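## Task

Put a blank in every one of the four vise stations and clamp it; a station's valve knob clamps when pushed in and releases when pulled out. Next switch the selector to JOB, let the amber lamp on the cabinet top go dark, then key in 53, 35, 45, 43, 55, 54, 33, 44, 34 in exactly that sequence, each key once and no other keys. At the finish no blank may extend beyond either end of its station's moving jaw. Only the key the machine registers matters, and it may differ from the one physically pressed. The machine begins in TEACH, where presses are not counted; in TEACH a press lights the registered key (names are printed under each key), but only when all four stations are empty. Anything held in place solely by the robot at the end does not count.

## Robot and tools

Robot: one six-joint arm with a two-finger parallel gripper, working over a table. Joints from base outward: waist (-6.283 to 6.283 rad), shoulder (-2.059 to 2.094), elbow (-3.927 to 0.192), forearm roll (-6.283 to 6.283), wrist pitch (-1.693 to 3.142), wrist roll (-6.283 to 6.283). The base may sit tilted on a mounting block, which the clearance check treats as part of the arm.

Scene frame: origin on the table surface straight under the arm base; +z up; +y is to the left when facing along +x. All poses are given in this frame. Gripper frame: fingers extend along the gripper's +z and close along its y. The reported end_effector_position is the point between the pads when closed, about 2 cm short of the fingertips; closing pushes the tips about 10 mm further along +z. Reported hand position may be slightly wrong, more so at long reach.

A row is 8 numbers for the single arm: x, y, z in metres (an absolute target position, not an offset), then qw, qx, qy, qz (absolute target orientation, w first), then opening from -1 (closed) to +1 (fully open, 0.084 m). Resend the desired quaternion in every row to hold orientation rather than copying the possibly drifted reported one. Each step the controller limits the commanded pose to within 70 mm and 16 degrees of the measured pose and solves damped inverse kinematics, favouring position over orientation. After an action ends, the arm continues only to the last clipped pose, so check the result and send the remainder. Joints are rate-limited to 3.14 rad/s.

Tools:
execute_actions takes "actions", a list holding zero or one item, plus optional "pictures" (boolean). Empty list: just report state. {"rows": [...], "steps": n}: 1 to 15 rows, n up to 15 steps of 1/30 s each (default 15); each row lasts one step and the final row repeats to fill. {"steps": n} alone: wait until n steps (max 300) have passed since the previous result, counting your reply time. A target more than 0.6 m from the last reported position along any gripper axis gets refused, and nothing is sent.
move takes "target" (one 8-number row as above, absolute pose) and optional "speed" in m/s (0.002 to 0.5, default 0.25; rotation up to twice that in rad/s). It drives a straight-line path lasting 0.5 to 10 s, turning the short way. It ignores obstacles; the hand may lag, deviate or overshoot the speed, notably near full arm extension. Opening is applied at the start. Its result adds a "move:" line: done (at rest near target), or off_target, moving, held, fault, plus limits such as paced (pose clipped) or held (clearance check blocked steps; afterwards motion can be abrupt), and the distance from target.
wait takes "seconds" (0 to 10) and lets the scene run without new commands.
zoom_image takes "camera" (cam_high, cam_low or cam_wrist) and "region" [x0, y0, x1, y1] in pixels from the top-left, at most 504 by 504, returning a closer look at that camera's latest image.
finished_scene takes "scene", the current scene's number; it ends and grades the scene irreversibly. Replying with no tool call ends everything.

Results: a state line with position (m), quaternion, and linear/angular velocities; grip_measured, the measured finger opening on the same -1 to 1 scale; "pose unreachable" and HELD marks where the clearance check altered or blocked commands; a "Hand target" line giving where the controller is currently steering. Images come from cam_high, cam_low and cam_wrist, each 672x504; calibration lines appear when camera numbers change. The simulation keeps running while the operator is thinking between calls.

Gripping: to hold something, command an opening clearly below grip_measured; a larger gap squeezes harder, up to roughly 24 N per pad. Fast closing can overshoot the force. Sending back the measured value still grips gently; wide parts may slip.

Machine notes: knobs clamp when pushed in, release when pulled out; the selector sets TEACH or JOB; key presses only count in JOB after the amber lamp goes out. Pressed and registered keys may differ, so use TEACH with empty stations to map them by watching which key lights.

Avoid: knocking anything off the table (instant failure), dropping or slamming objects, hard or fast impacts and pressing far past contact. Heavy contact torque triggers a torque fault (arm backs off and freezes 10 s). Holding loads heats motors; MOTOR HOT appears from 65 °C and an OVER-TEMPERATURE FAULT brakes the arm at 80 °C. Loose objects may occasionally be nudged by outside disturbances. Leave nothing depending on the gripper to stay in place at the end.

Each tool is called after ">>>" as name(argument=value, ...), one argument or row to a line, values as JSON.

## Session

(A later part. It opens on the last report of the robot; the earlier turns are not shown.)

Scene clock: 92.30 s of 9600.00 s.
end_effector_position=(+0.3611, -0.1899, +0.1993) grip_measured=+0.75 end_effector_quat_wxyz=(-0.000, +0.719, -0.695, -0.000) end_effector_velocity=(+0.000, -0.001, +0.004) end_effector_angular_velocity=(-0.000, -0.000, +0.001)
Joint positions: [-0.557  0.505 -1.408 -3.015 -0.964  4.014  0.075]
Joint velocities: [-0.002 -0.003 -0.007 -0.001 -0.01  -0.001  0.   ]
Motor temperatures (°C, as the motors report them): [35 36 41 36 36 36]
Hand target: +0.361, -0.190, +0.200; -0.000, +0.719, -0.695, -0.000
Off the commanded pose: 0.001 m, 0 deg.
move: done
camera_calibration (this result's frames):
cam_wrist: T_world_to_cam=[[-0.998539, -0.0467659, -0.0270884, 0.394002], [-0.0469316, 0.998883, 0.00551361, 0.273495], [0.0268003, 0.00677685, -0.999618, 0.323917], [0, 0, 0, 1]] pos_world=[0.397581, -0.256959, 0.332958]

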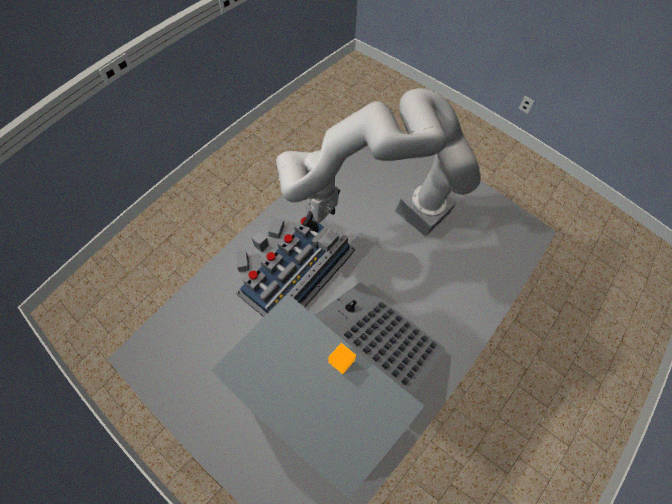

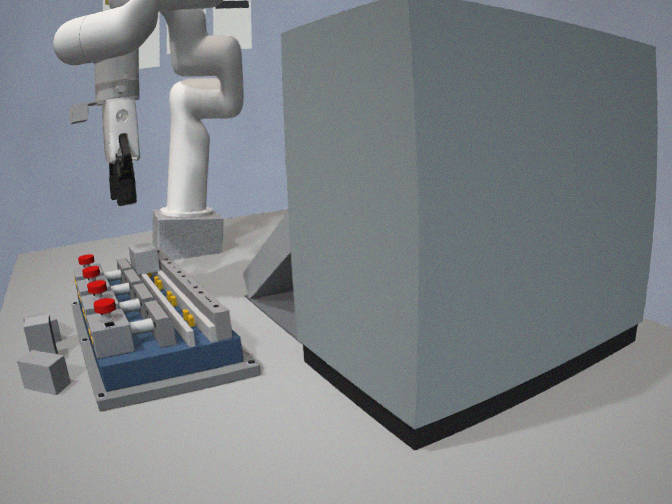

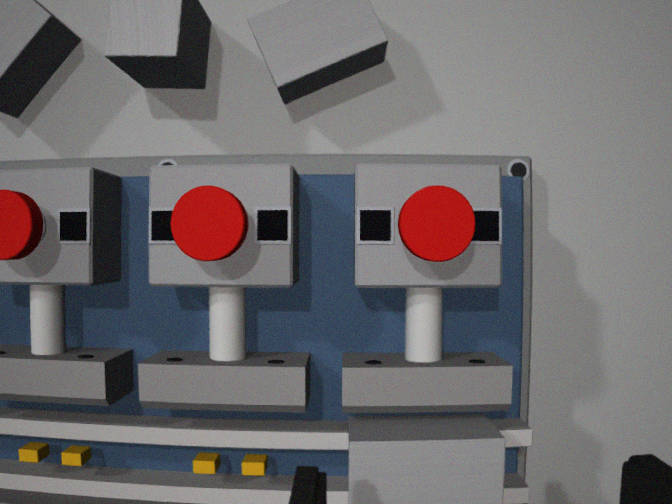

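>>> move(
  target=[0.417, -0.359, 0.14, 0, 0.848, -0.53, 0, 1],
)

>>> move(
  target=[0.417, -0.359, 0.04, 0, 0.848, -0.53, 0, 1],
  speed=0.1,
)

>>> move(
  target=[0.417, -0.359, 0.04, 0, 0.848, -0.53, 0, 0],
)

>>> move(
  target=[0.417, -0.359, 0.17, 0, 0.848, -0.53, 0, 0],
  speed=0.15,
)

>>> move(
  target=[0.45, -0.162, 0.16, 0, 0.719, -0.695, 0, 0],
  speed=0.2,
)

>>> move(
  target=[0.45, -0.162, 0.107, 0, 0.719, -0.695, 0, 0],
  speed=0.03,
)

Scene clock: 98.17 s of 9600.00 s.
end_effector_position=(+0.4162, -0.3584, +0.1398) grip_measured=+1.00 end_effector_quat_wxyz=(+0.002, +0.848, -0.530, +0.011) end_effector_velocity=(+0.001, -0.002, -0.001) end_effector_angular_velocity=(+0.012, +0.012, -0.000)
Joint positions: [-0.731  1.342 -2.64  -3.046 -1.351  3.473  0.084]
Joint velocities: [ 0.002  0.252 -0.453 -0.004 -0.217  0.022 -0.   ]
Motor temperatures (°C, as the motors report them): [35 36 41 36 36 36]
Hand target: +0.416, -0.359, +0.140; +0.001, +0.848, -0.530, +0.010
Off the commanded pose: 0.001 m, 1 deg.
After step 90, 1.23 s passed at rest.
move: done
camera_calibration (this result's frames):
cam_wrist: T_world_to_cam=[[-0.89217, -0.450307, -0.0354374, 0.251848], [-0.450069, 0.89287, -0.0148928, 0.577409], [0.0383473, 0.00266239, -0.999261, 0.257698], [0, 0, 0, 1]] pos_world=[0.474683, -0.402828, 0.275031]

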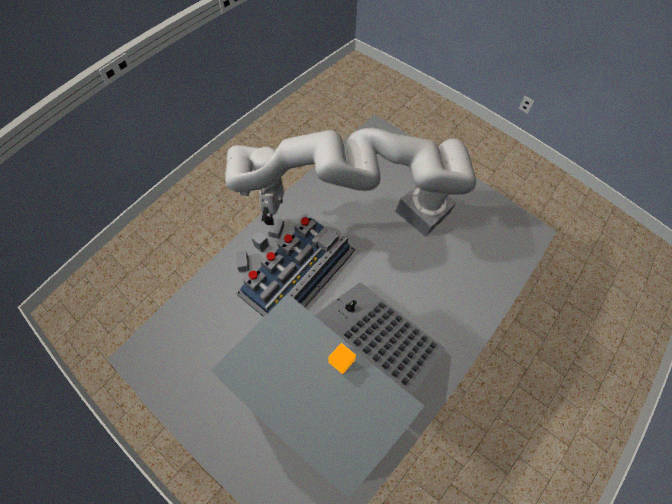

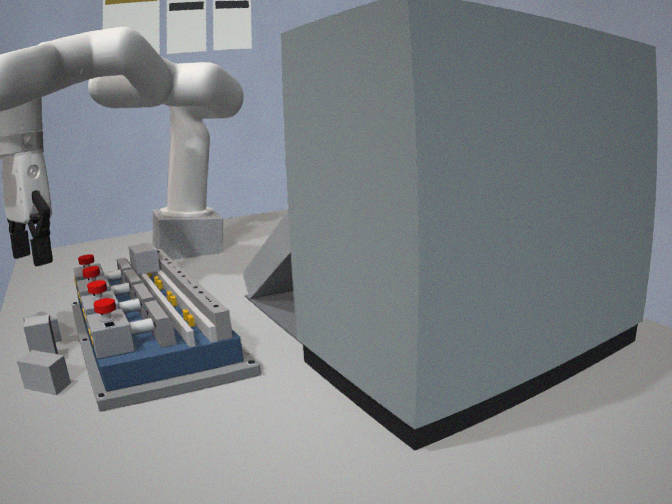

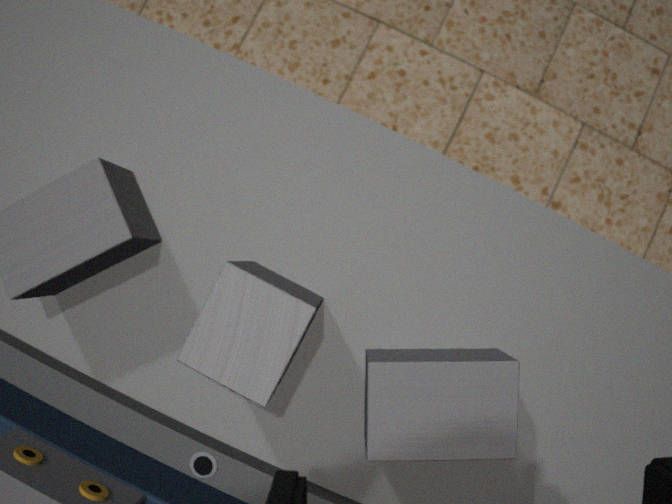

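Scene clock: 99.60 s of 9600.00 s.
end_effector_position=(+0.4166, -0.3586, +0.0408) grip_measured=+1.00 end_effector_quat_wxyz=(+0.003, +0.848, -0.530, +0.012) end_effector_velocity=(-0.001, +0.001, -0.005) end_effector_angular_velocity=(+0.002, +0.002, +0.000)
Joint positions: [-0.716  1.526 -2.696 -3.042 -1.218  3.476  0.084]
Joint velocities: [ 0.     0.006  0.003  0.     0.006 -0.    -0.   ]
Motor temperatures (°C, as the motors report them): [35 36 41 36 36 36]
Hand target: +0.416, -0.358, +0.040; +0.002, +0.848, -0.530, +0.012
Off the commanded pose: 0.001 m, 1 deg.
elbow stopped short: the move would have taken joint 3 (elbow) straighter than the controller allows; a more bent joint 3 avoids this.
move: done
camera_calibration (this result's frames):
cam_wrist: T_world_to_cam=[[-0.892432, -0.449761, -0.0357797, 0.248893], [-0.449362, 0.893149, -0.0189528, 0.57622], [0.0404808, -0.000836075, -0.99918, 0.15668], [0, 0, 0, 1]] pos_world=[0.474709, -0.402576, 0.176378]

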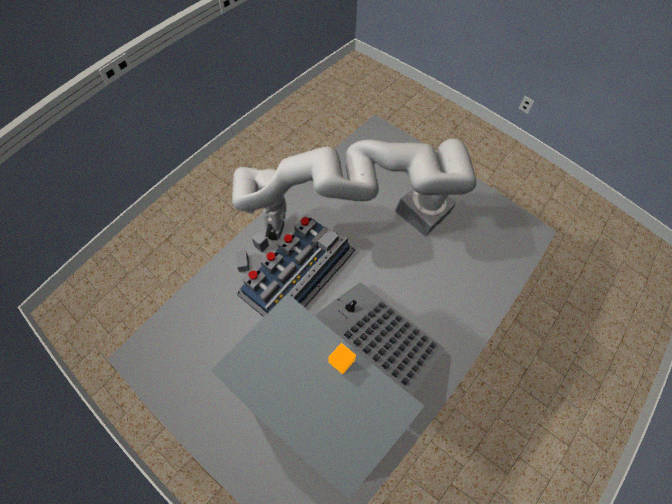

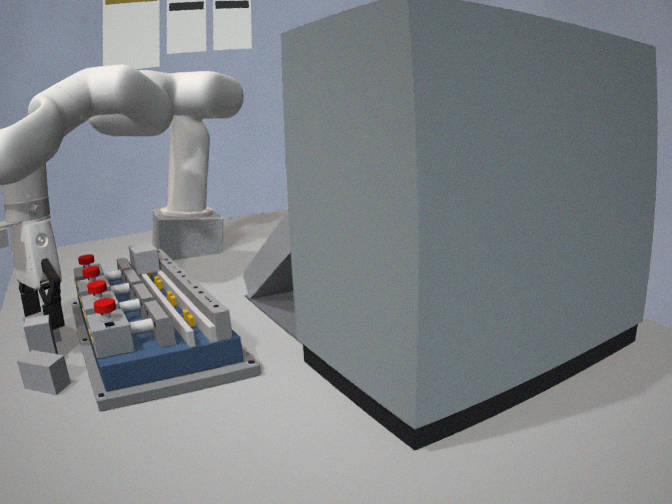

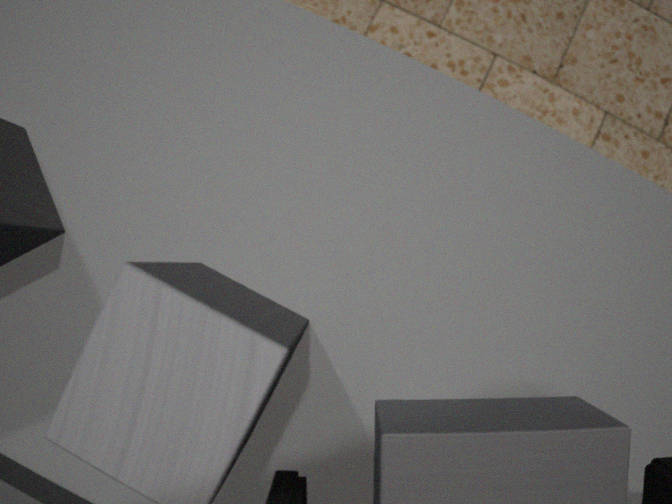

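Scene clock: 100.30 s of 9600.00 s.
end_effector_position=(+0.4166, -0.3586, +0.0408) grip_measured=+0.37 end_effector_quat_wxyz=(+0.003, +0.848, -0.530, +0.013) end_effector_velocity=(+0.000, -0.000, -0.000) end_effector_angular_velocity=(-0.000, -0.000, +0.000)
Joint positions: [-0.716  1.526 -2.696 -3.042 -1.218  3.476  0.06 ]
Joint velocities: [ 0.     0.    -0.     0.     0.001 -0.     0.   ]
Motor temperatures (°C, as the motors report them): [35 36 41 36 36 36]
Hand target: +0.417, -0.359, +0.040; +0.002, +0.848, -0.530, +0.012
Off the commanded pose: 0.001 m, 1 deg.
elbow stopped short: the move would have taken joint 3 (elbow) straighter than the controller allows; a more bent joint 3 avoids this.
move: done
camera_calibration (this result's frames):
cam_wrist: T_world_to_cam=[[-0.892356, -0.449901, -0.0359063, 0.248806], [-0.44949, 0.893078, -0.0192727, 0.57635], [0.0407379, -0.00105861, -0.999169, 0.156419], [0, 0, 0, 1]] pos_world=[0.474715, -0.402621, 0.17633]

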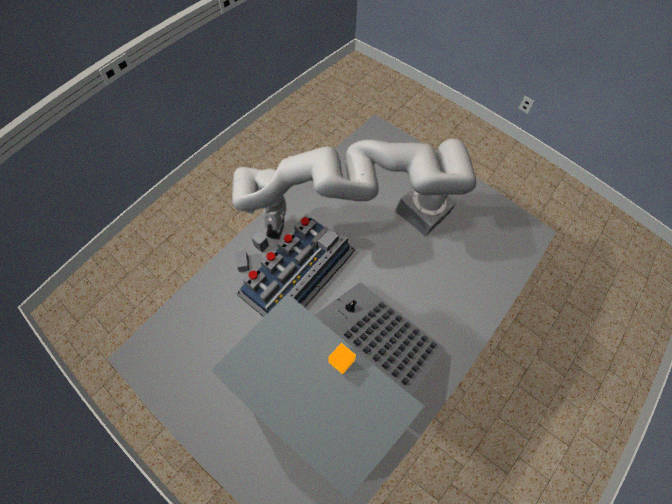

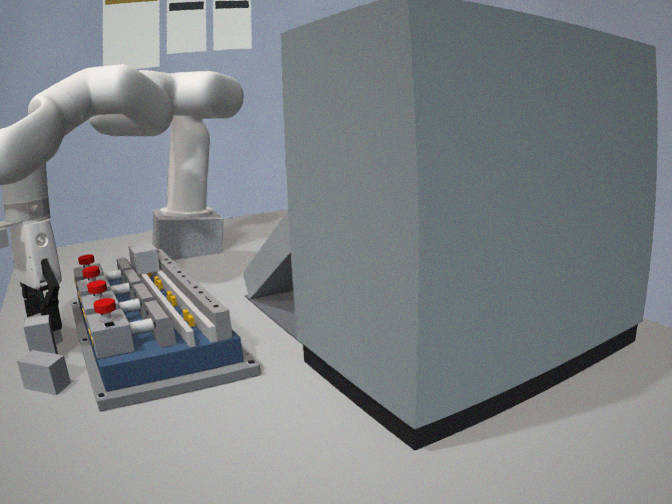

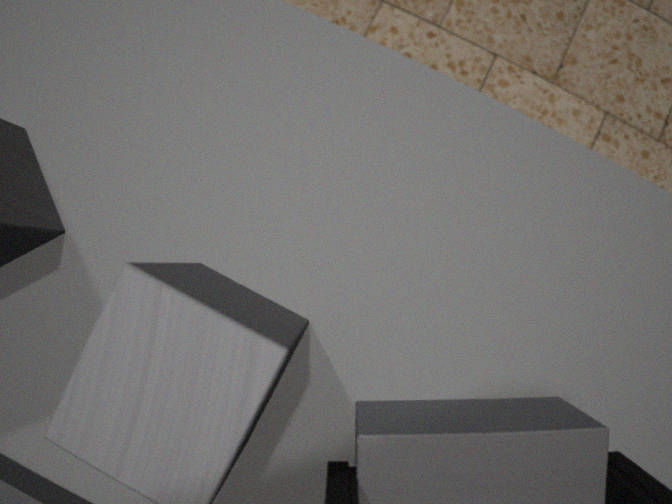

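Scene clock: 101.60 s of 9600.00 s.
end_effector_position=(+0.4164, -0.3585, +0.1688) grip_measured=+0.37 end_effector_quat_wxyz=(+0.003, +0.848, -0.530, +0.015) end_effector_velocity=(+0.001, -0.001, +0.007) end_effector_angular_velocity=(-0.006, -0.006, +0.000)
Joint positions: [-0.734  1.326 -2.695 -3.048 -1.413  3.477  0.06 ]
Joint velocities: [-0.001 -0.01  -0.004 -0.    -0.006  0.     0.   ]
Motor temperatures (°C, as the motors report them): [35 36 41 36 36 36]
Hand target: +0.417, -0.359, +0.170; +0.003, +0.848, -0.530, +0.016
Off the commanded pose: 0.001 m, 2 deg.
elbow stopped short: the move would have taken joint 3 (elbow) straighter than the controller allows; a more bent joint 3 avoids this.
move: done
camera_calibration (this result's frames):
cam_wrist: T_world_to_cam=[[-0.892136, -0.450189, -0.0377221, 0.253417], [-0.449583, 0.892924, -0.0237094, 0.579368], [0.0443567, -0.00419278, -0.999007, 0.281663], [0, 0, 0, 1]] pos_world=[0.474063, -0.402065, 0.304679]

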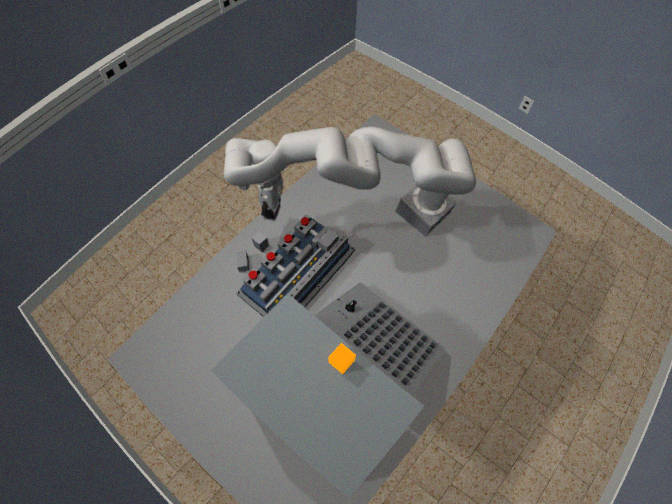

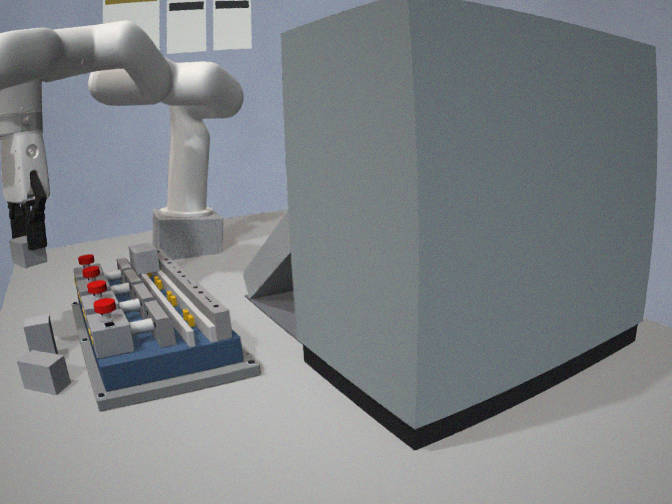

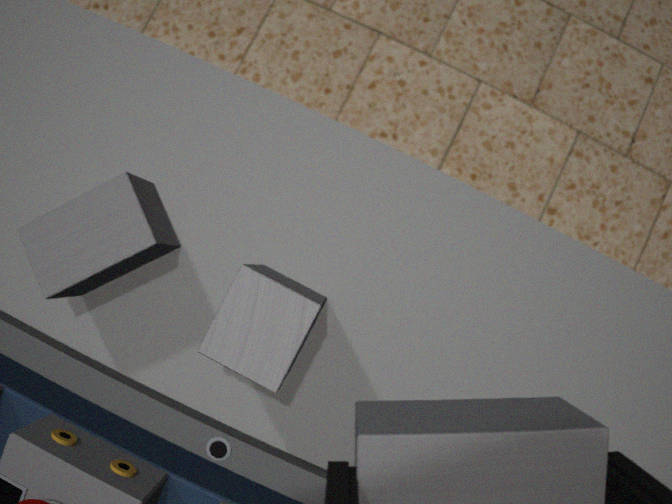

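Scene clock: 103.23 s of 9600.00 s.
end_effector_position=(+0.4497, -0.1626, +0.1600) grip_measured=+0.37 end_effector_quat_wxyz=(+0.001, +0.719, -0.695, -0.001) end_effector_velocity=(+0.001, +0.002, +0.000) end_effector_angular_velocity=(-0.009, -0.010, -0.003)
Joint positions: [-0.399  0.778 -1.756 -3.013 -1.024  4.179  0.06 ]
Joint velocities: [ 0.007 -0.013  0.017 -0.003  0.017  0.012 -0.   ]
Motor temperatures (°C, as the motors report them): [35 36 41 36 36 36]
Hand target: +0.450, -0.162, +0.160; +0.001, +0.719, -0.695, -0.000
Off the commanded pose: 0.001 m, 0 deg.
move: done
camera_calibration (this result's frames):
cam_wrist: T_world_to_cam=[[-0.998636, -0.0459374, -0.0248091, 0.482552], [-0.0460644, 0.998928, 0.00457191, 0.250432], [0.0245725, 0.0057085, -0.999682, 0.282887], [0, 0, 0, 1]] pos_world=[0.486478, -0.229611, 0.293624]

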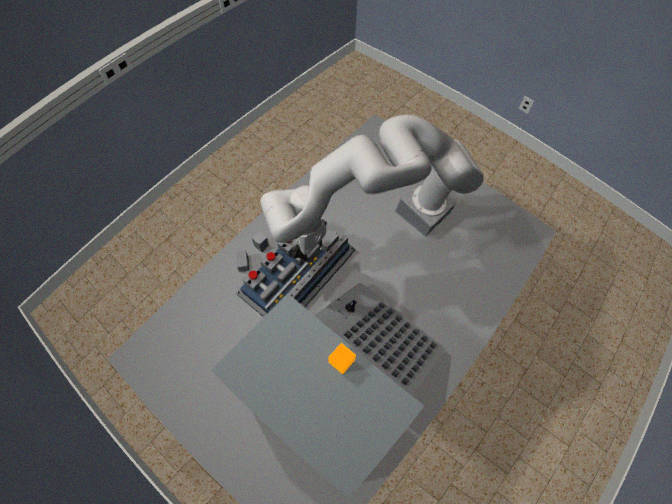

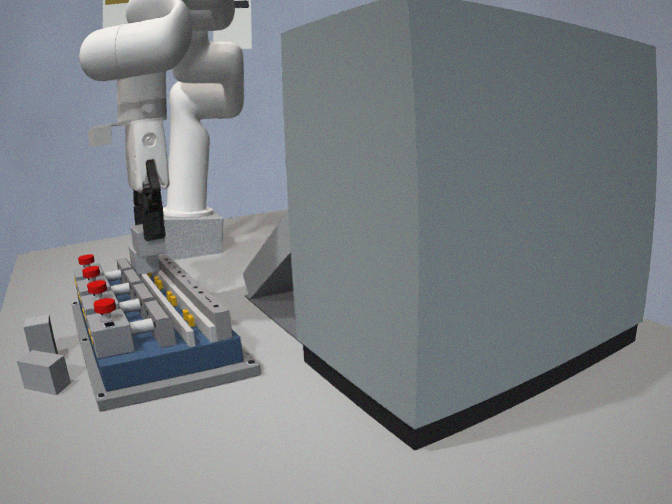

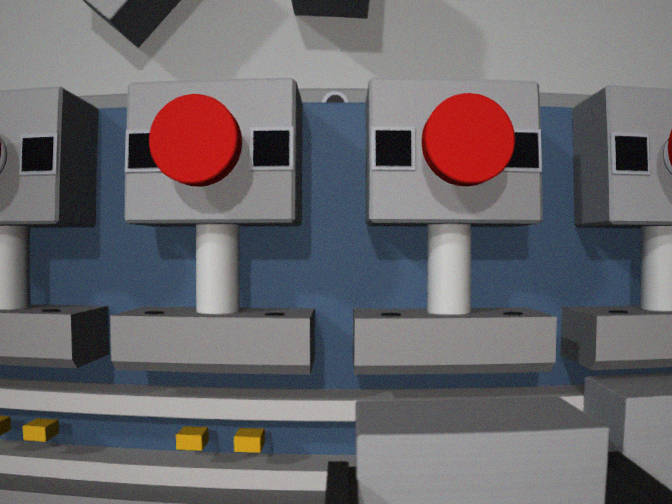

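Scene clock: 105.23 s of 9600.00 s.
end_effector_position=(+0.4507, -0.1621, +0.1102) grip_measured=+0.37 end_effector_quat_wxyz=(-0.001, +0.719, -0.695, +0.001) end_effector_velocity=(+0.000, +0.001, -0.005) end_effector_angular_velocity=(+0.001, +0.001, +0.003)
Joint positions: [-0.39   0.851 -1.733 -3.001 -0.922  4.17   0.06 ]
Joint velocities: [ 0.003  0.01  -0.     0.002  0.008 -0.003  0.001]
Motor temperatures (°C, as the motors report them): [35 36 41 36 36 36]
Hand target: +0.450, -0.162, +0.107; +0.000, +0.719, -0.695, +0.000
Off the commanded pose: 0.003 m, 0 deg.
move: done
camera_calibration (this result's frames):
cam_wrist: T_world_to_cam=[[-0.998485, -0.046456, -0.0294991, 0.482715], [-0.046595, 0.998906, 0.00404124, 0.250453], [0.0292791, 0.00540962, -0.999557, 0.230906], [0, 0, 0, 1]] pos_world=[0.486893, -0.229003, 0.244031]

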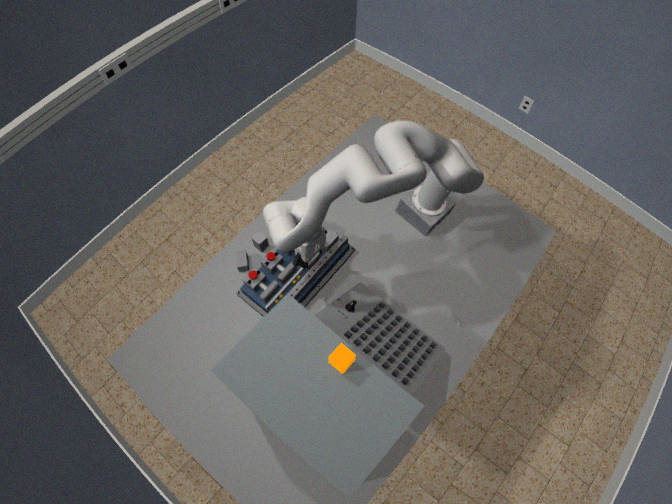

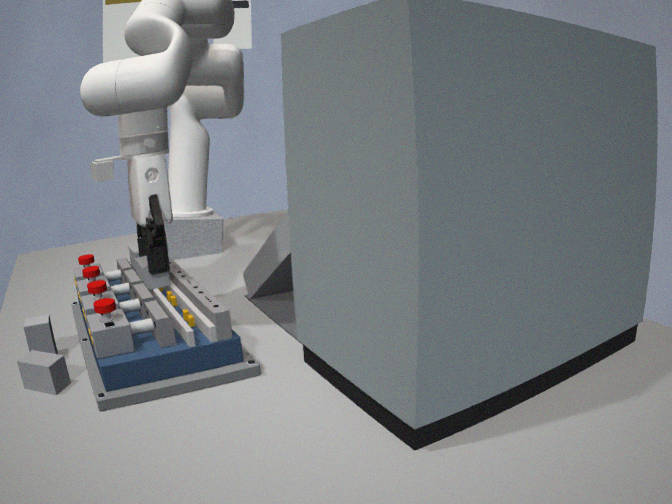

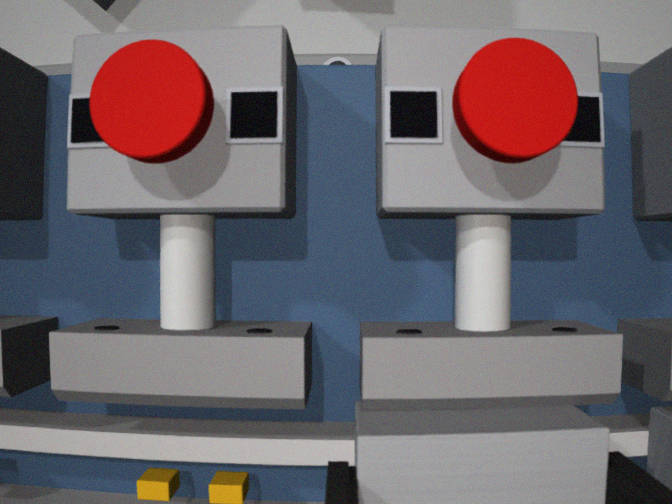

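>>> move(
  target=[0.446, -0.162, 0.111, 0, 0.719, -0.695, 0, 0],
  speed=0.02,
)

>>> move(
  target=[0.446, -0.162, 0.111, 0, 0.719, -0.695, 0, 0.7],
)

>>> move(
  target=[0.446, -0.19, 0.22, 0, 0.719, -0.695, 0, 0.7],
  speed=0.12,
)

Scene clock: 108.57 s of 9600.00 s.
end_effector_position=(+0.4438, -0.1614, +0.1084) grip_measured=+0.37 end_effector_quat_wxyz=(+0.001, +0.719, -0.695, -0.003) end_effector_velocity=(-0.001, +0.001, +0.002) end_effector_angular_velocity=(+0.001, +0.000, +0.000)
Joint positions: [-0.394  0.841 -1.705 -3.001 -0.915  4.165  0.06 ]
Joint velocities: [-0.    -0.005  0.005  0.001 -0.001 -0.001 -0.   ]
Motor temperatures (°C, as the motors report them): [35 36 41 36 36 36]
Hand target: +0.446, -0.162, +0.111; -0.000, +0.719, -0.695, +0.000
Off the commanded pose: 0.003 m, 0 deg.
move: done
camera_calibration (this result's frames):
cam_wrist: T_world_to_cam=[[-0.998735, -0.0458585, -0.020633, 0.474991], [-0.0460276, 0.99891, 0.00779953, 0.248796], [0.0202528, 0.00873935, -0.999757, 0.233813], [0, 0, 0, 1]] pos_world=[0.481106, -0.228786, 0.241616]

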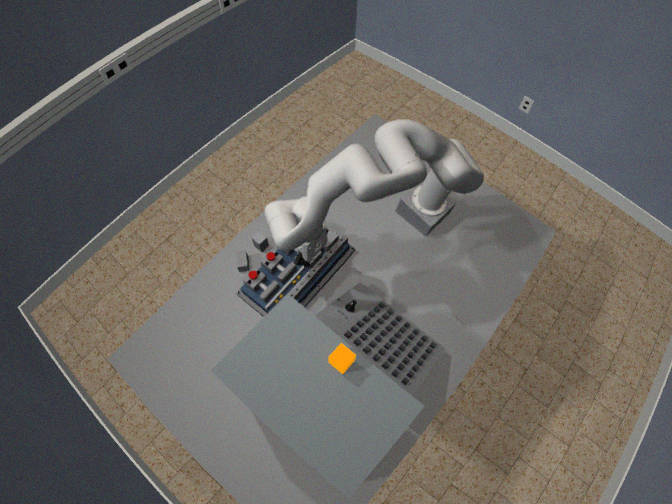

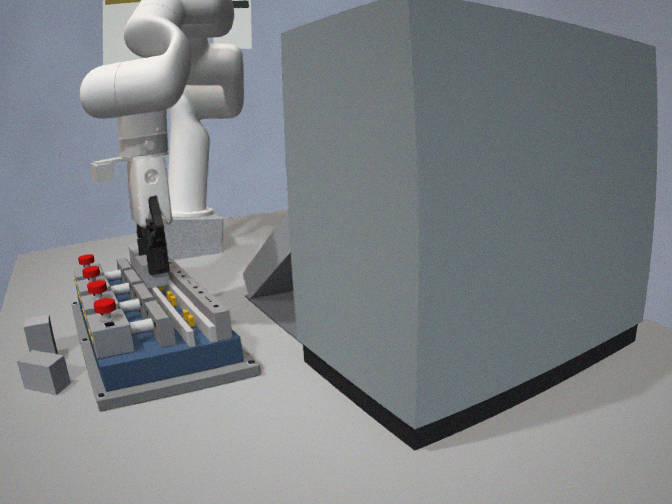

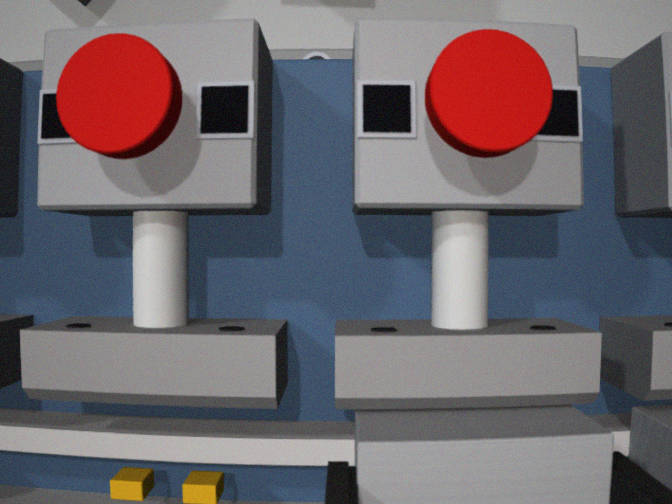

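Scene clock: 109.27 s of 9600.00 s.
end_effector_position=(+0.4459, -0.1620, +0.1109) grip_measured=+0.70 end_effector_quat_wxyz=(+0.000, +0.719, -0.695, -0.000) end_effector_velocity=(+0.001, -0.000, +0.001) end_effector_angular_velocity=(-0.001, -0.002, +0.000)
Joint positions: [-0.394  0.837 -1.708 -3.001 -0.915  4.165  0.073]
Joint velocities: [-0.    -0.001 -0.001  0.    -0.    -0.     0.   ]
Motor temperatures (°C, as the motors report them): [35 36 41 36 36 36]
Hand target: +0.446, -0.162, +0.111; -0.000, +0.719, -0.695, -0.000
Off the commanded pose: 0.000 m, 0 deg.
move: done
camera_calibration (this result's frames):
cam_wrist: T_world_to_cam=[[-0.998555, -0.0464957, -0.026963, 0.477653], [-0.0466462, 0.998899, 0.00498012, 0.25005], [0.0267018, 0.00623065, -0.999624, 0.232975], [0, 0, 0, 1]] pos_world=[0.482406, -0.229018, 0.244521]

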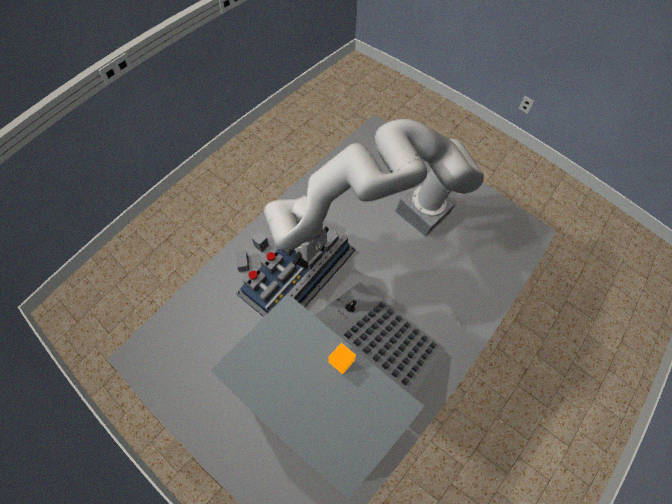

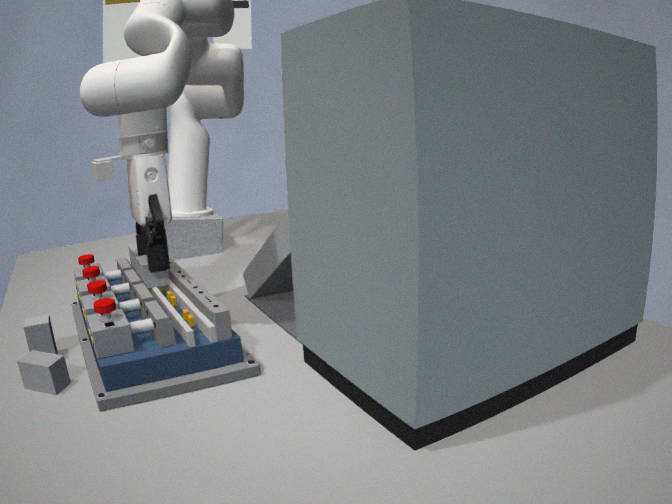

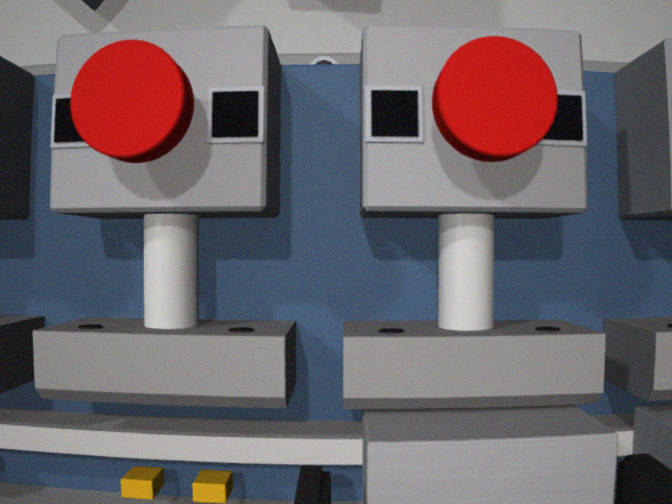

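Scene clock: 110.63 s of 9600.00 s.
end_effector_position=(+0.4461, -0.1898, +0.2192) grip_measured=+0.70 end_effector_quat_wxyz=(-0.000, +0.719, -0.695, -0.000) end_effector_velocity=(+0.001, -0.001, +0.005) end_effector_angular_velocity=(-0.001, -0.003, +0.001)
Joint positions: [-0.462  0.752 -1.878 -3.023 -1.175  4.136  0.073]
Joint velocities: [-0.002 -0.001 -0.014 -0.001 -0.011 -0.001  0.   ]
Motor temperatures (°C, as the motors report them): [35 36 41 36 36 36]
Hand target: +0.446, -0.190, +0.220; -0.000, +0.719, -0.695, -0.000
Off the commanded pose: 0.001 m, 0 deg.
move: done
camera_calibration (this result's frames):
cam_wrist: T_world_to_cam=[[-0.998539, -0.046857, -0.0269278, 0.47938], [-0.047023, 0.998878, 0.00556386, 0.277393], [0.0266369, 0.00682195, -0.999622, 0.34157], [0, 0, 0, 1]] pos_world=[0.482625, -0.256949, 0.352806]

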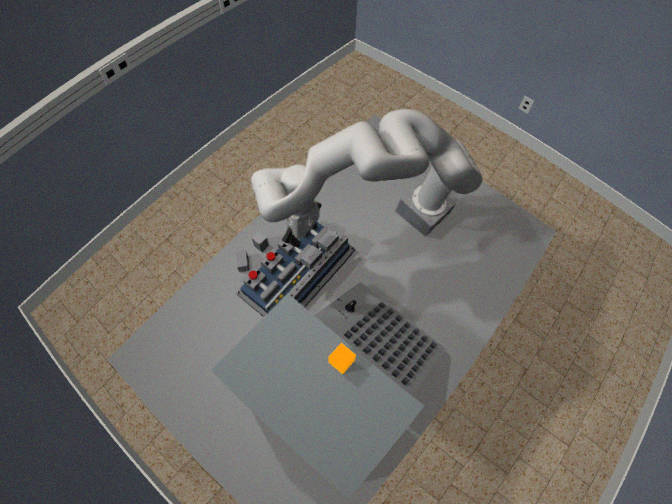

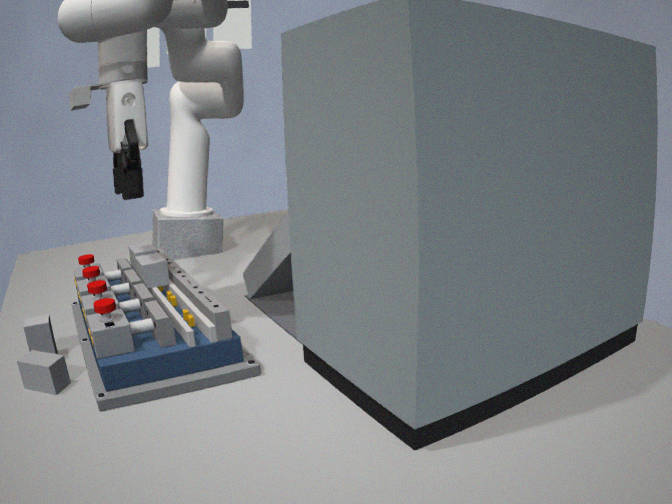

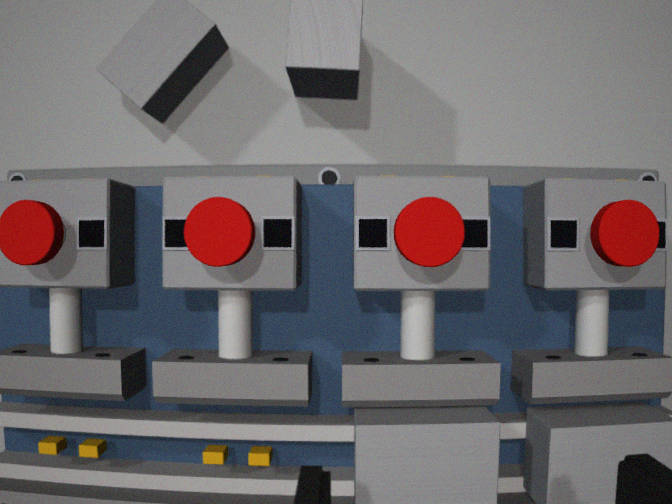

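>>> move(
  target=[0.494, -0.362, 0.15, 0, 0.719, -0.695, 0, 1],
  speed=0.2,
)

>>> move(
  target=[0.494, -0.362, 0.062, 0, 0.719, -0.695, 0, 1],
  speed=0.08,
)

Scene clock: 117.73 s of 9600.00 s.
end_effector_position=(+0.4932, -0.3612, +0.1499) grip_measured=+1.00 end_effector_quat_wxyz=(-0.013, +0.713, -0.689, +0.127) end_effector_velocity=(+0.000, -0.002, -0.002) end_effector_angular_velocity=(-0.004, -0.003, -0.001)
Joint positions: [-0.654  1.334 -2.695 -3.034 -1.171  3.973  0.084]
Joint velocities: [-0.002  0.005 -0.002 -0.001  0.007 -0.002 -0.   ]
Motor temperatures (°C, as the motors report them): [35 36 41 36 36 36]
Hand target: +0.493, -0.361, +0.150; -0.013, +0.713, -0.689, +0.128
Off the commanded pose: 0.001 m, 15 deg.
elbow stopped short: the move would have taken joint 3 (elbow) straighter than the controller allows; a more bent joint 3 avoids this.
After step 90, 2.53 s passed at rest.
move: off_target
camera_calibration (this result's frames):
cam_wrist: T_world_to_cam=[[-0.973723, -0.0664753, -0.217818, 0.525786], [-0.0310938, 0.9863, -0.162006, 0.463853], [0.225603, -0.150976, -0.96245, 0.111488], [0, 0, 0, 1]] pos_world=[0.501241, -0.405714, 0.296974]

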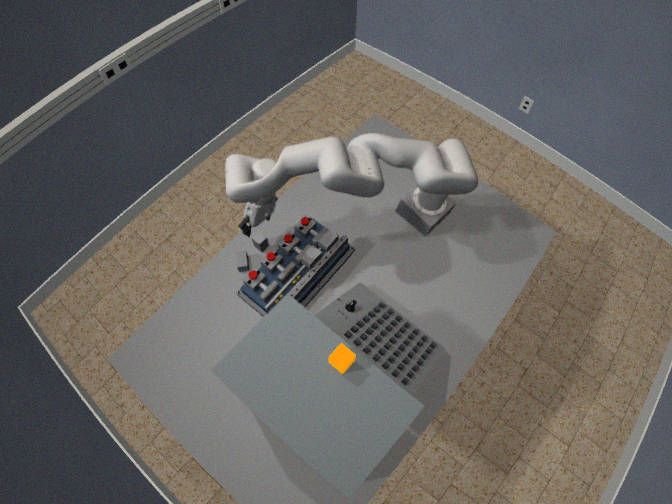

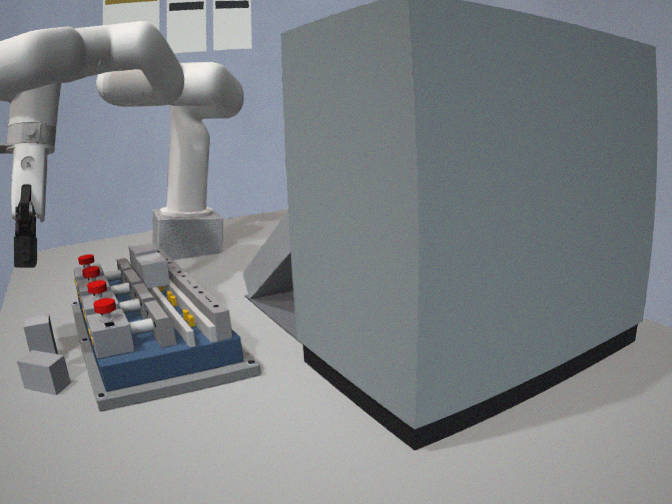

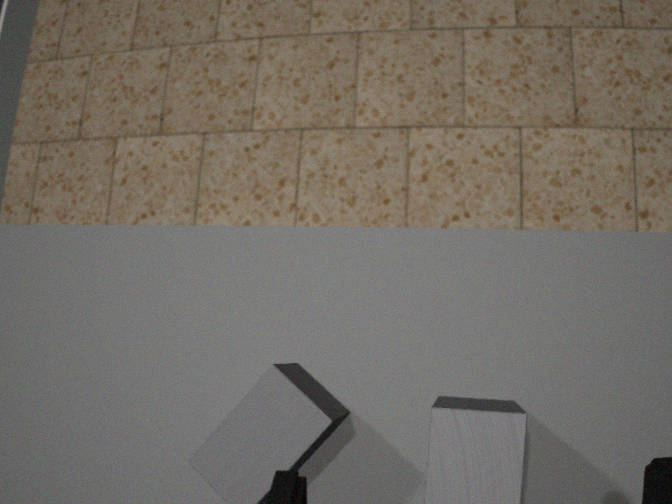

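Scene clock: 119.70 s of 9600.00 s.
end_effector_position=(+0.4933, -0.3614, +0.0627) grip_measured=+1.00 end_effector_quat_wxyz=(-0.011, +0.713, -0.690, +0.123) end_effector_velocity=(+0.001, -0.001, -0.001) end_effector_angular_velocity=(-0.004, -0.005, +0.001)
Joint positions: [-0.64   1.47  -2.696 -3.031 -1.044  3.972  0.084]
Joint velocities: [ 0.     0.002 -0.001  0.     0.007 -0.001 -0.   ]
Motor temperatures (°C, as the motors report them): [35 36 41 36 36 36]
Hand target: +0.493, -0.361, +0.062; -0.011, +0.713, -0.690, +0.123
Off the commanded pose: 0.001 m, 14 deg.
elbow stopped short: the move would have taken joint 3 (elbow) straighter than the controller allows; a more bent joint 3 avoids this.
move: off_target
camera_calibration (this result's frames):
cam_wrist: T_world_to_cam=[[-0.975373, -0.0649396, -0.210786, 0.507796], [-0.0315937, 0.986954, -0.15787, 0.450169], [0.218288, -0.147323, -0.9647, 0.0325708], [0, 0, 0, 1]] pos_world=[0.502404, -0.406522, 0.209526]

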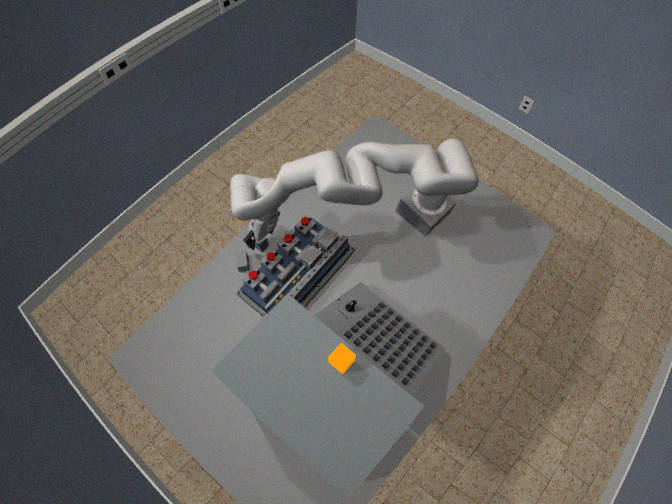

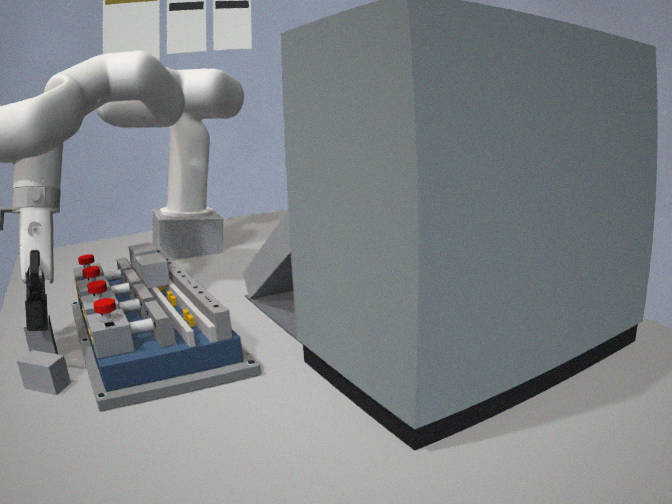

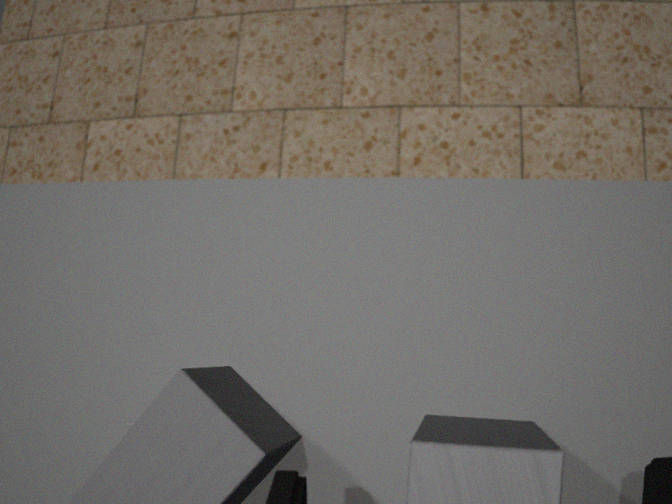

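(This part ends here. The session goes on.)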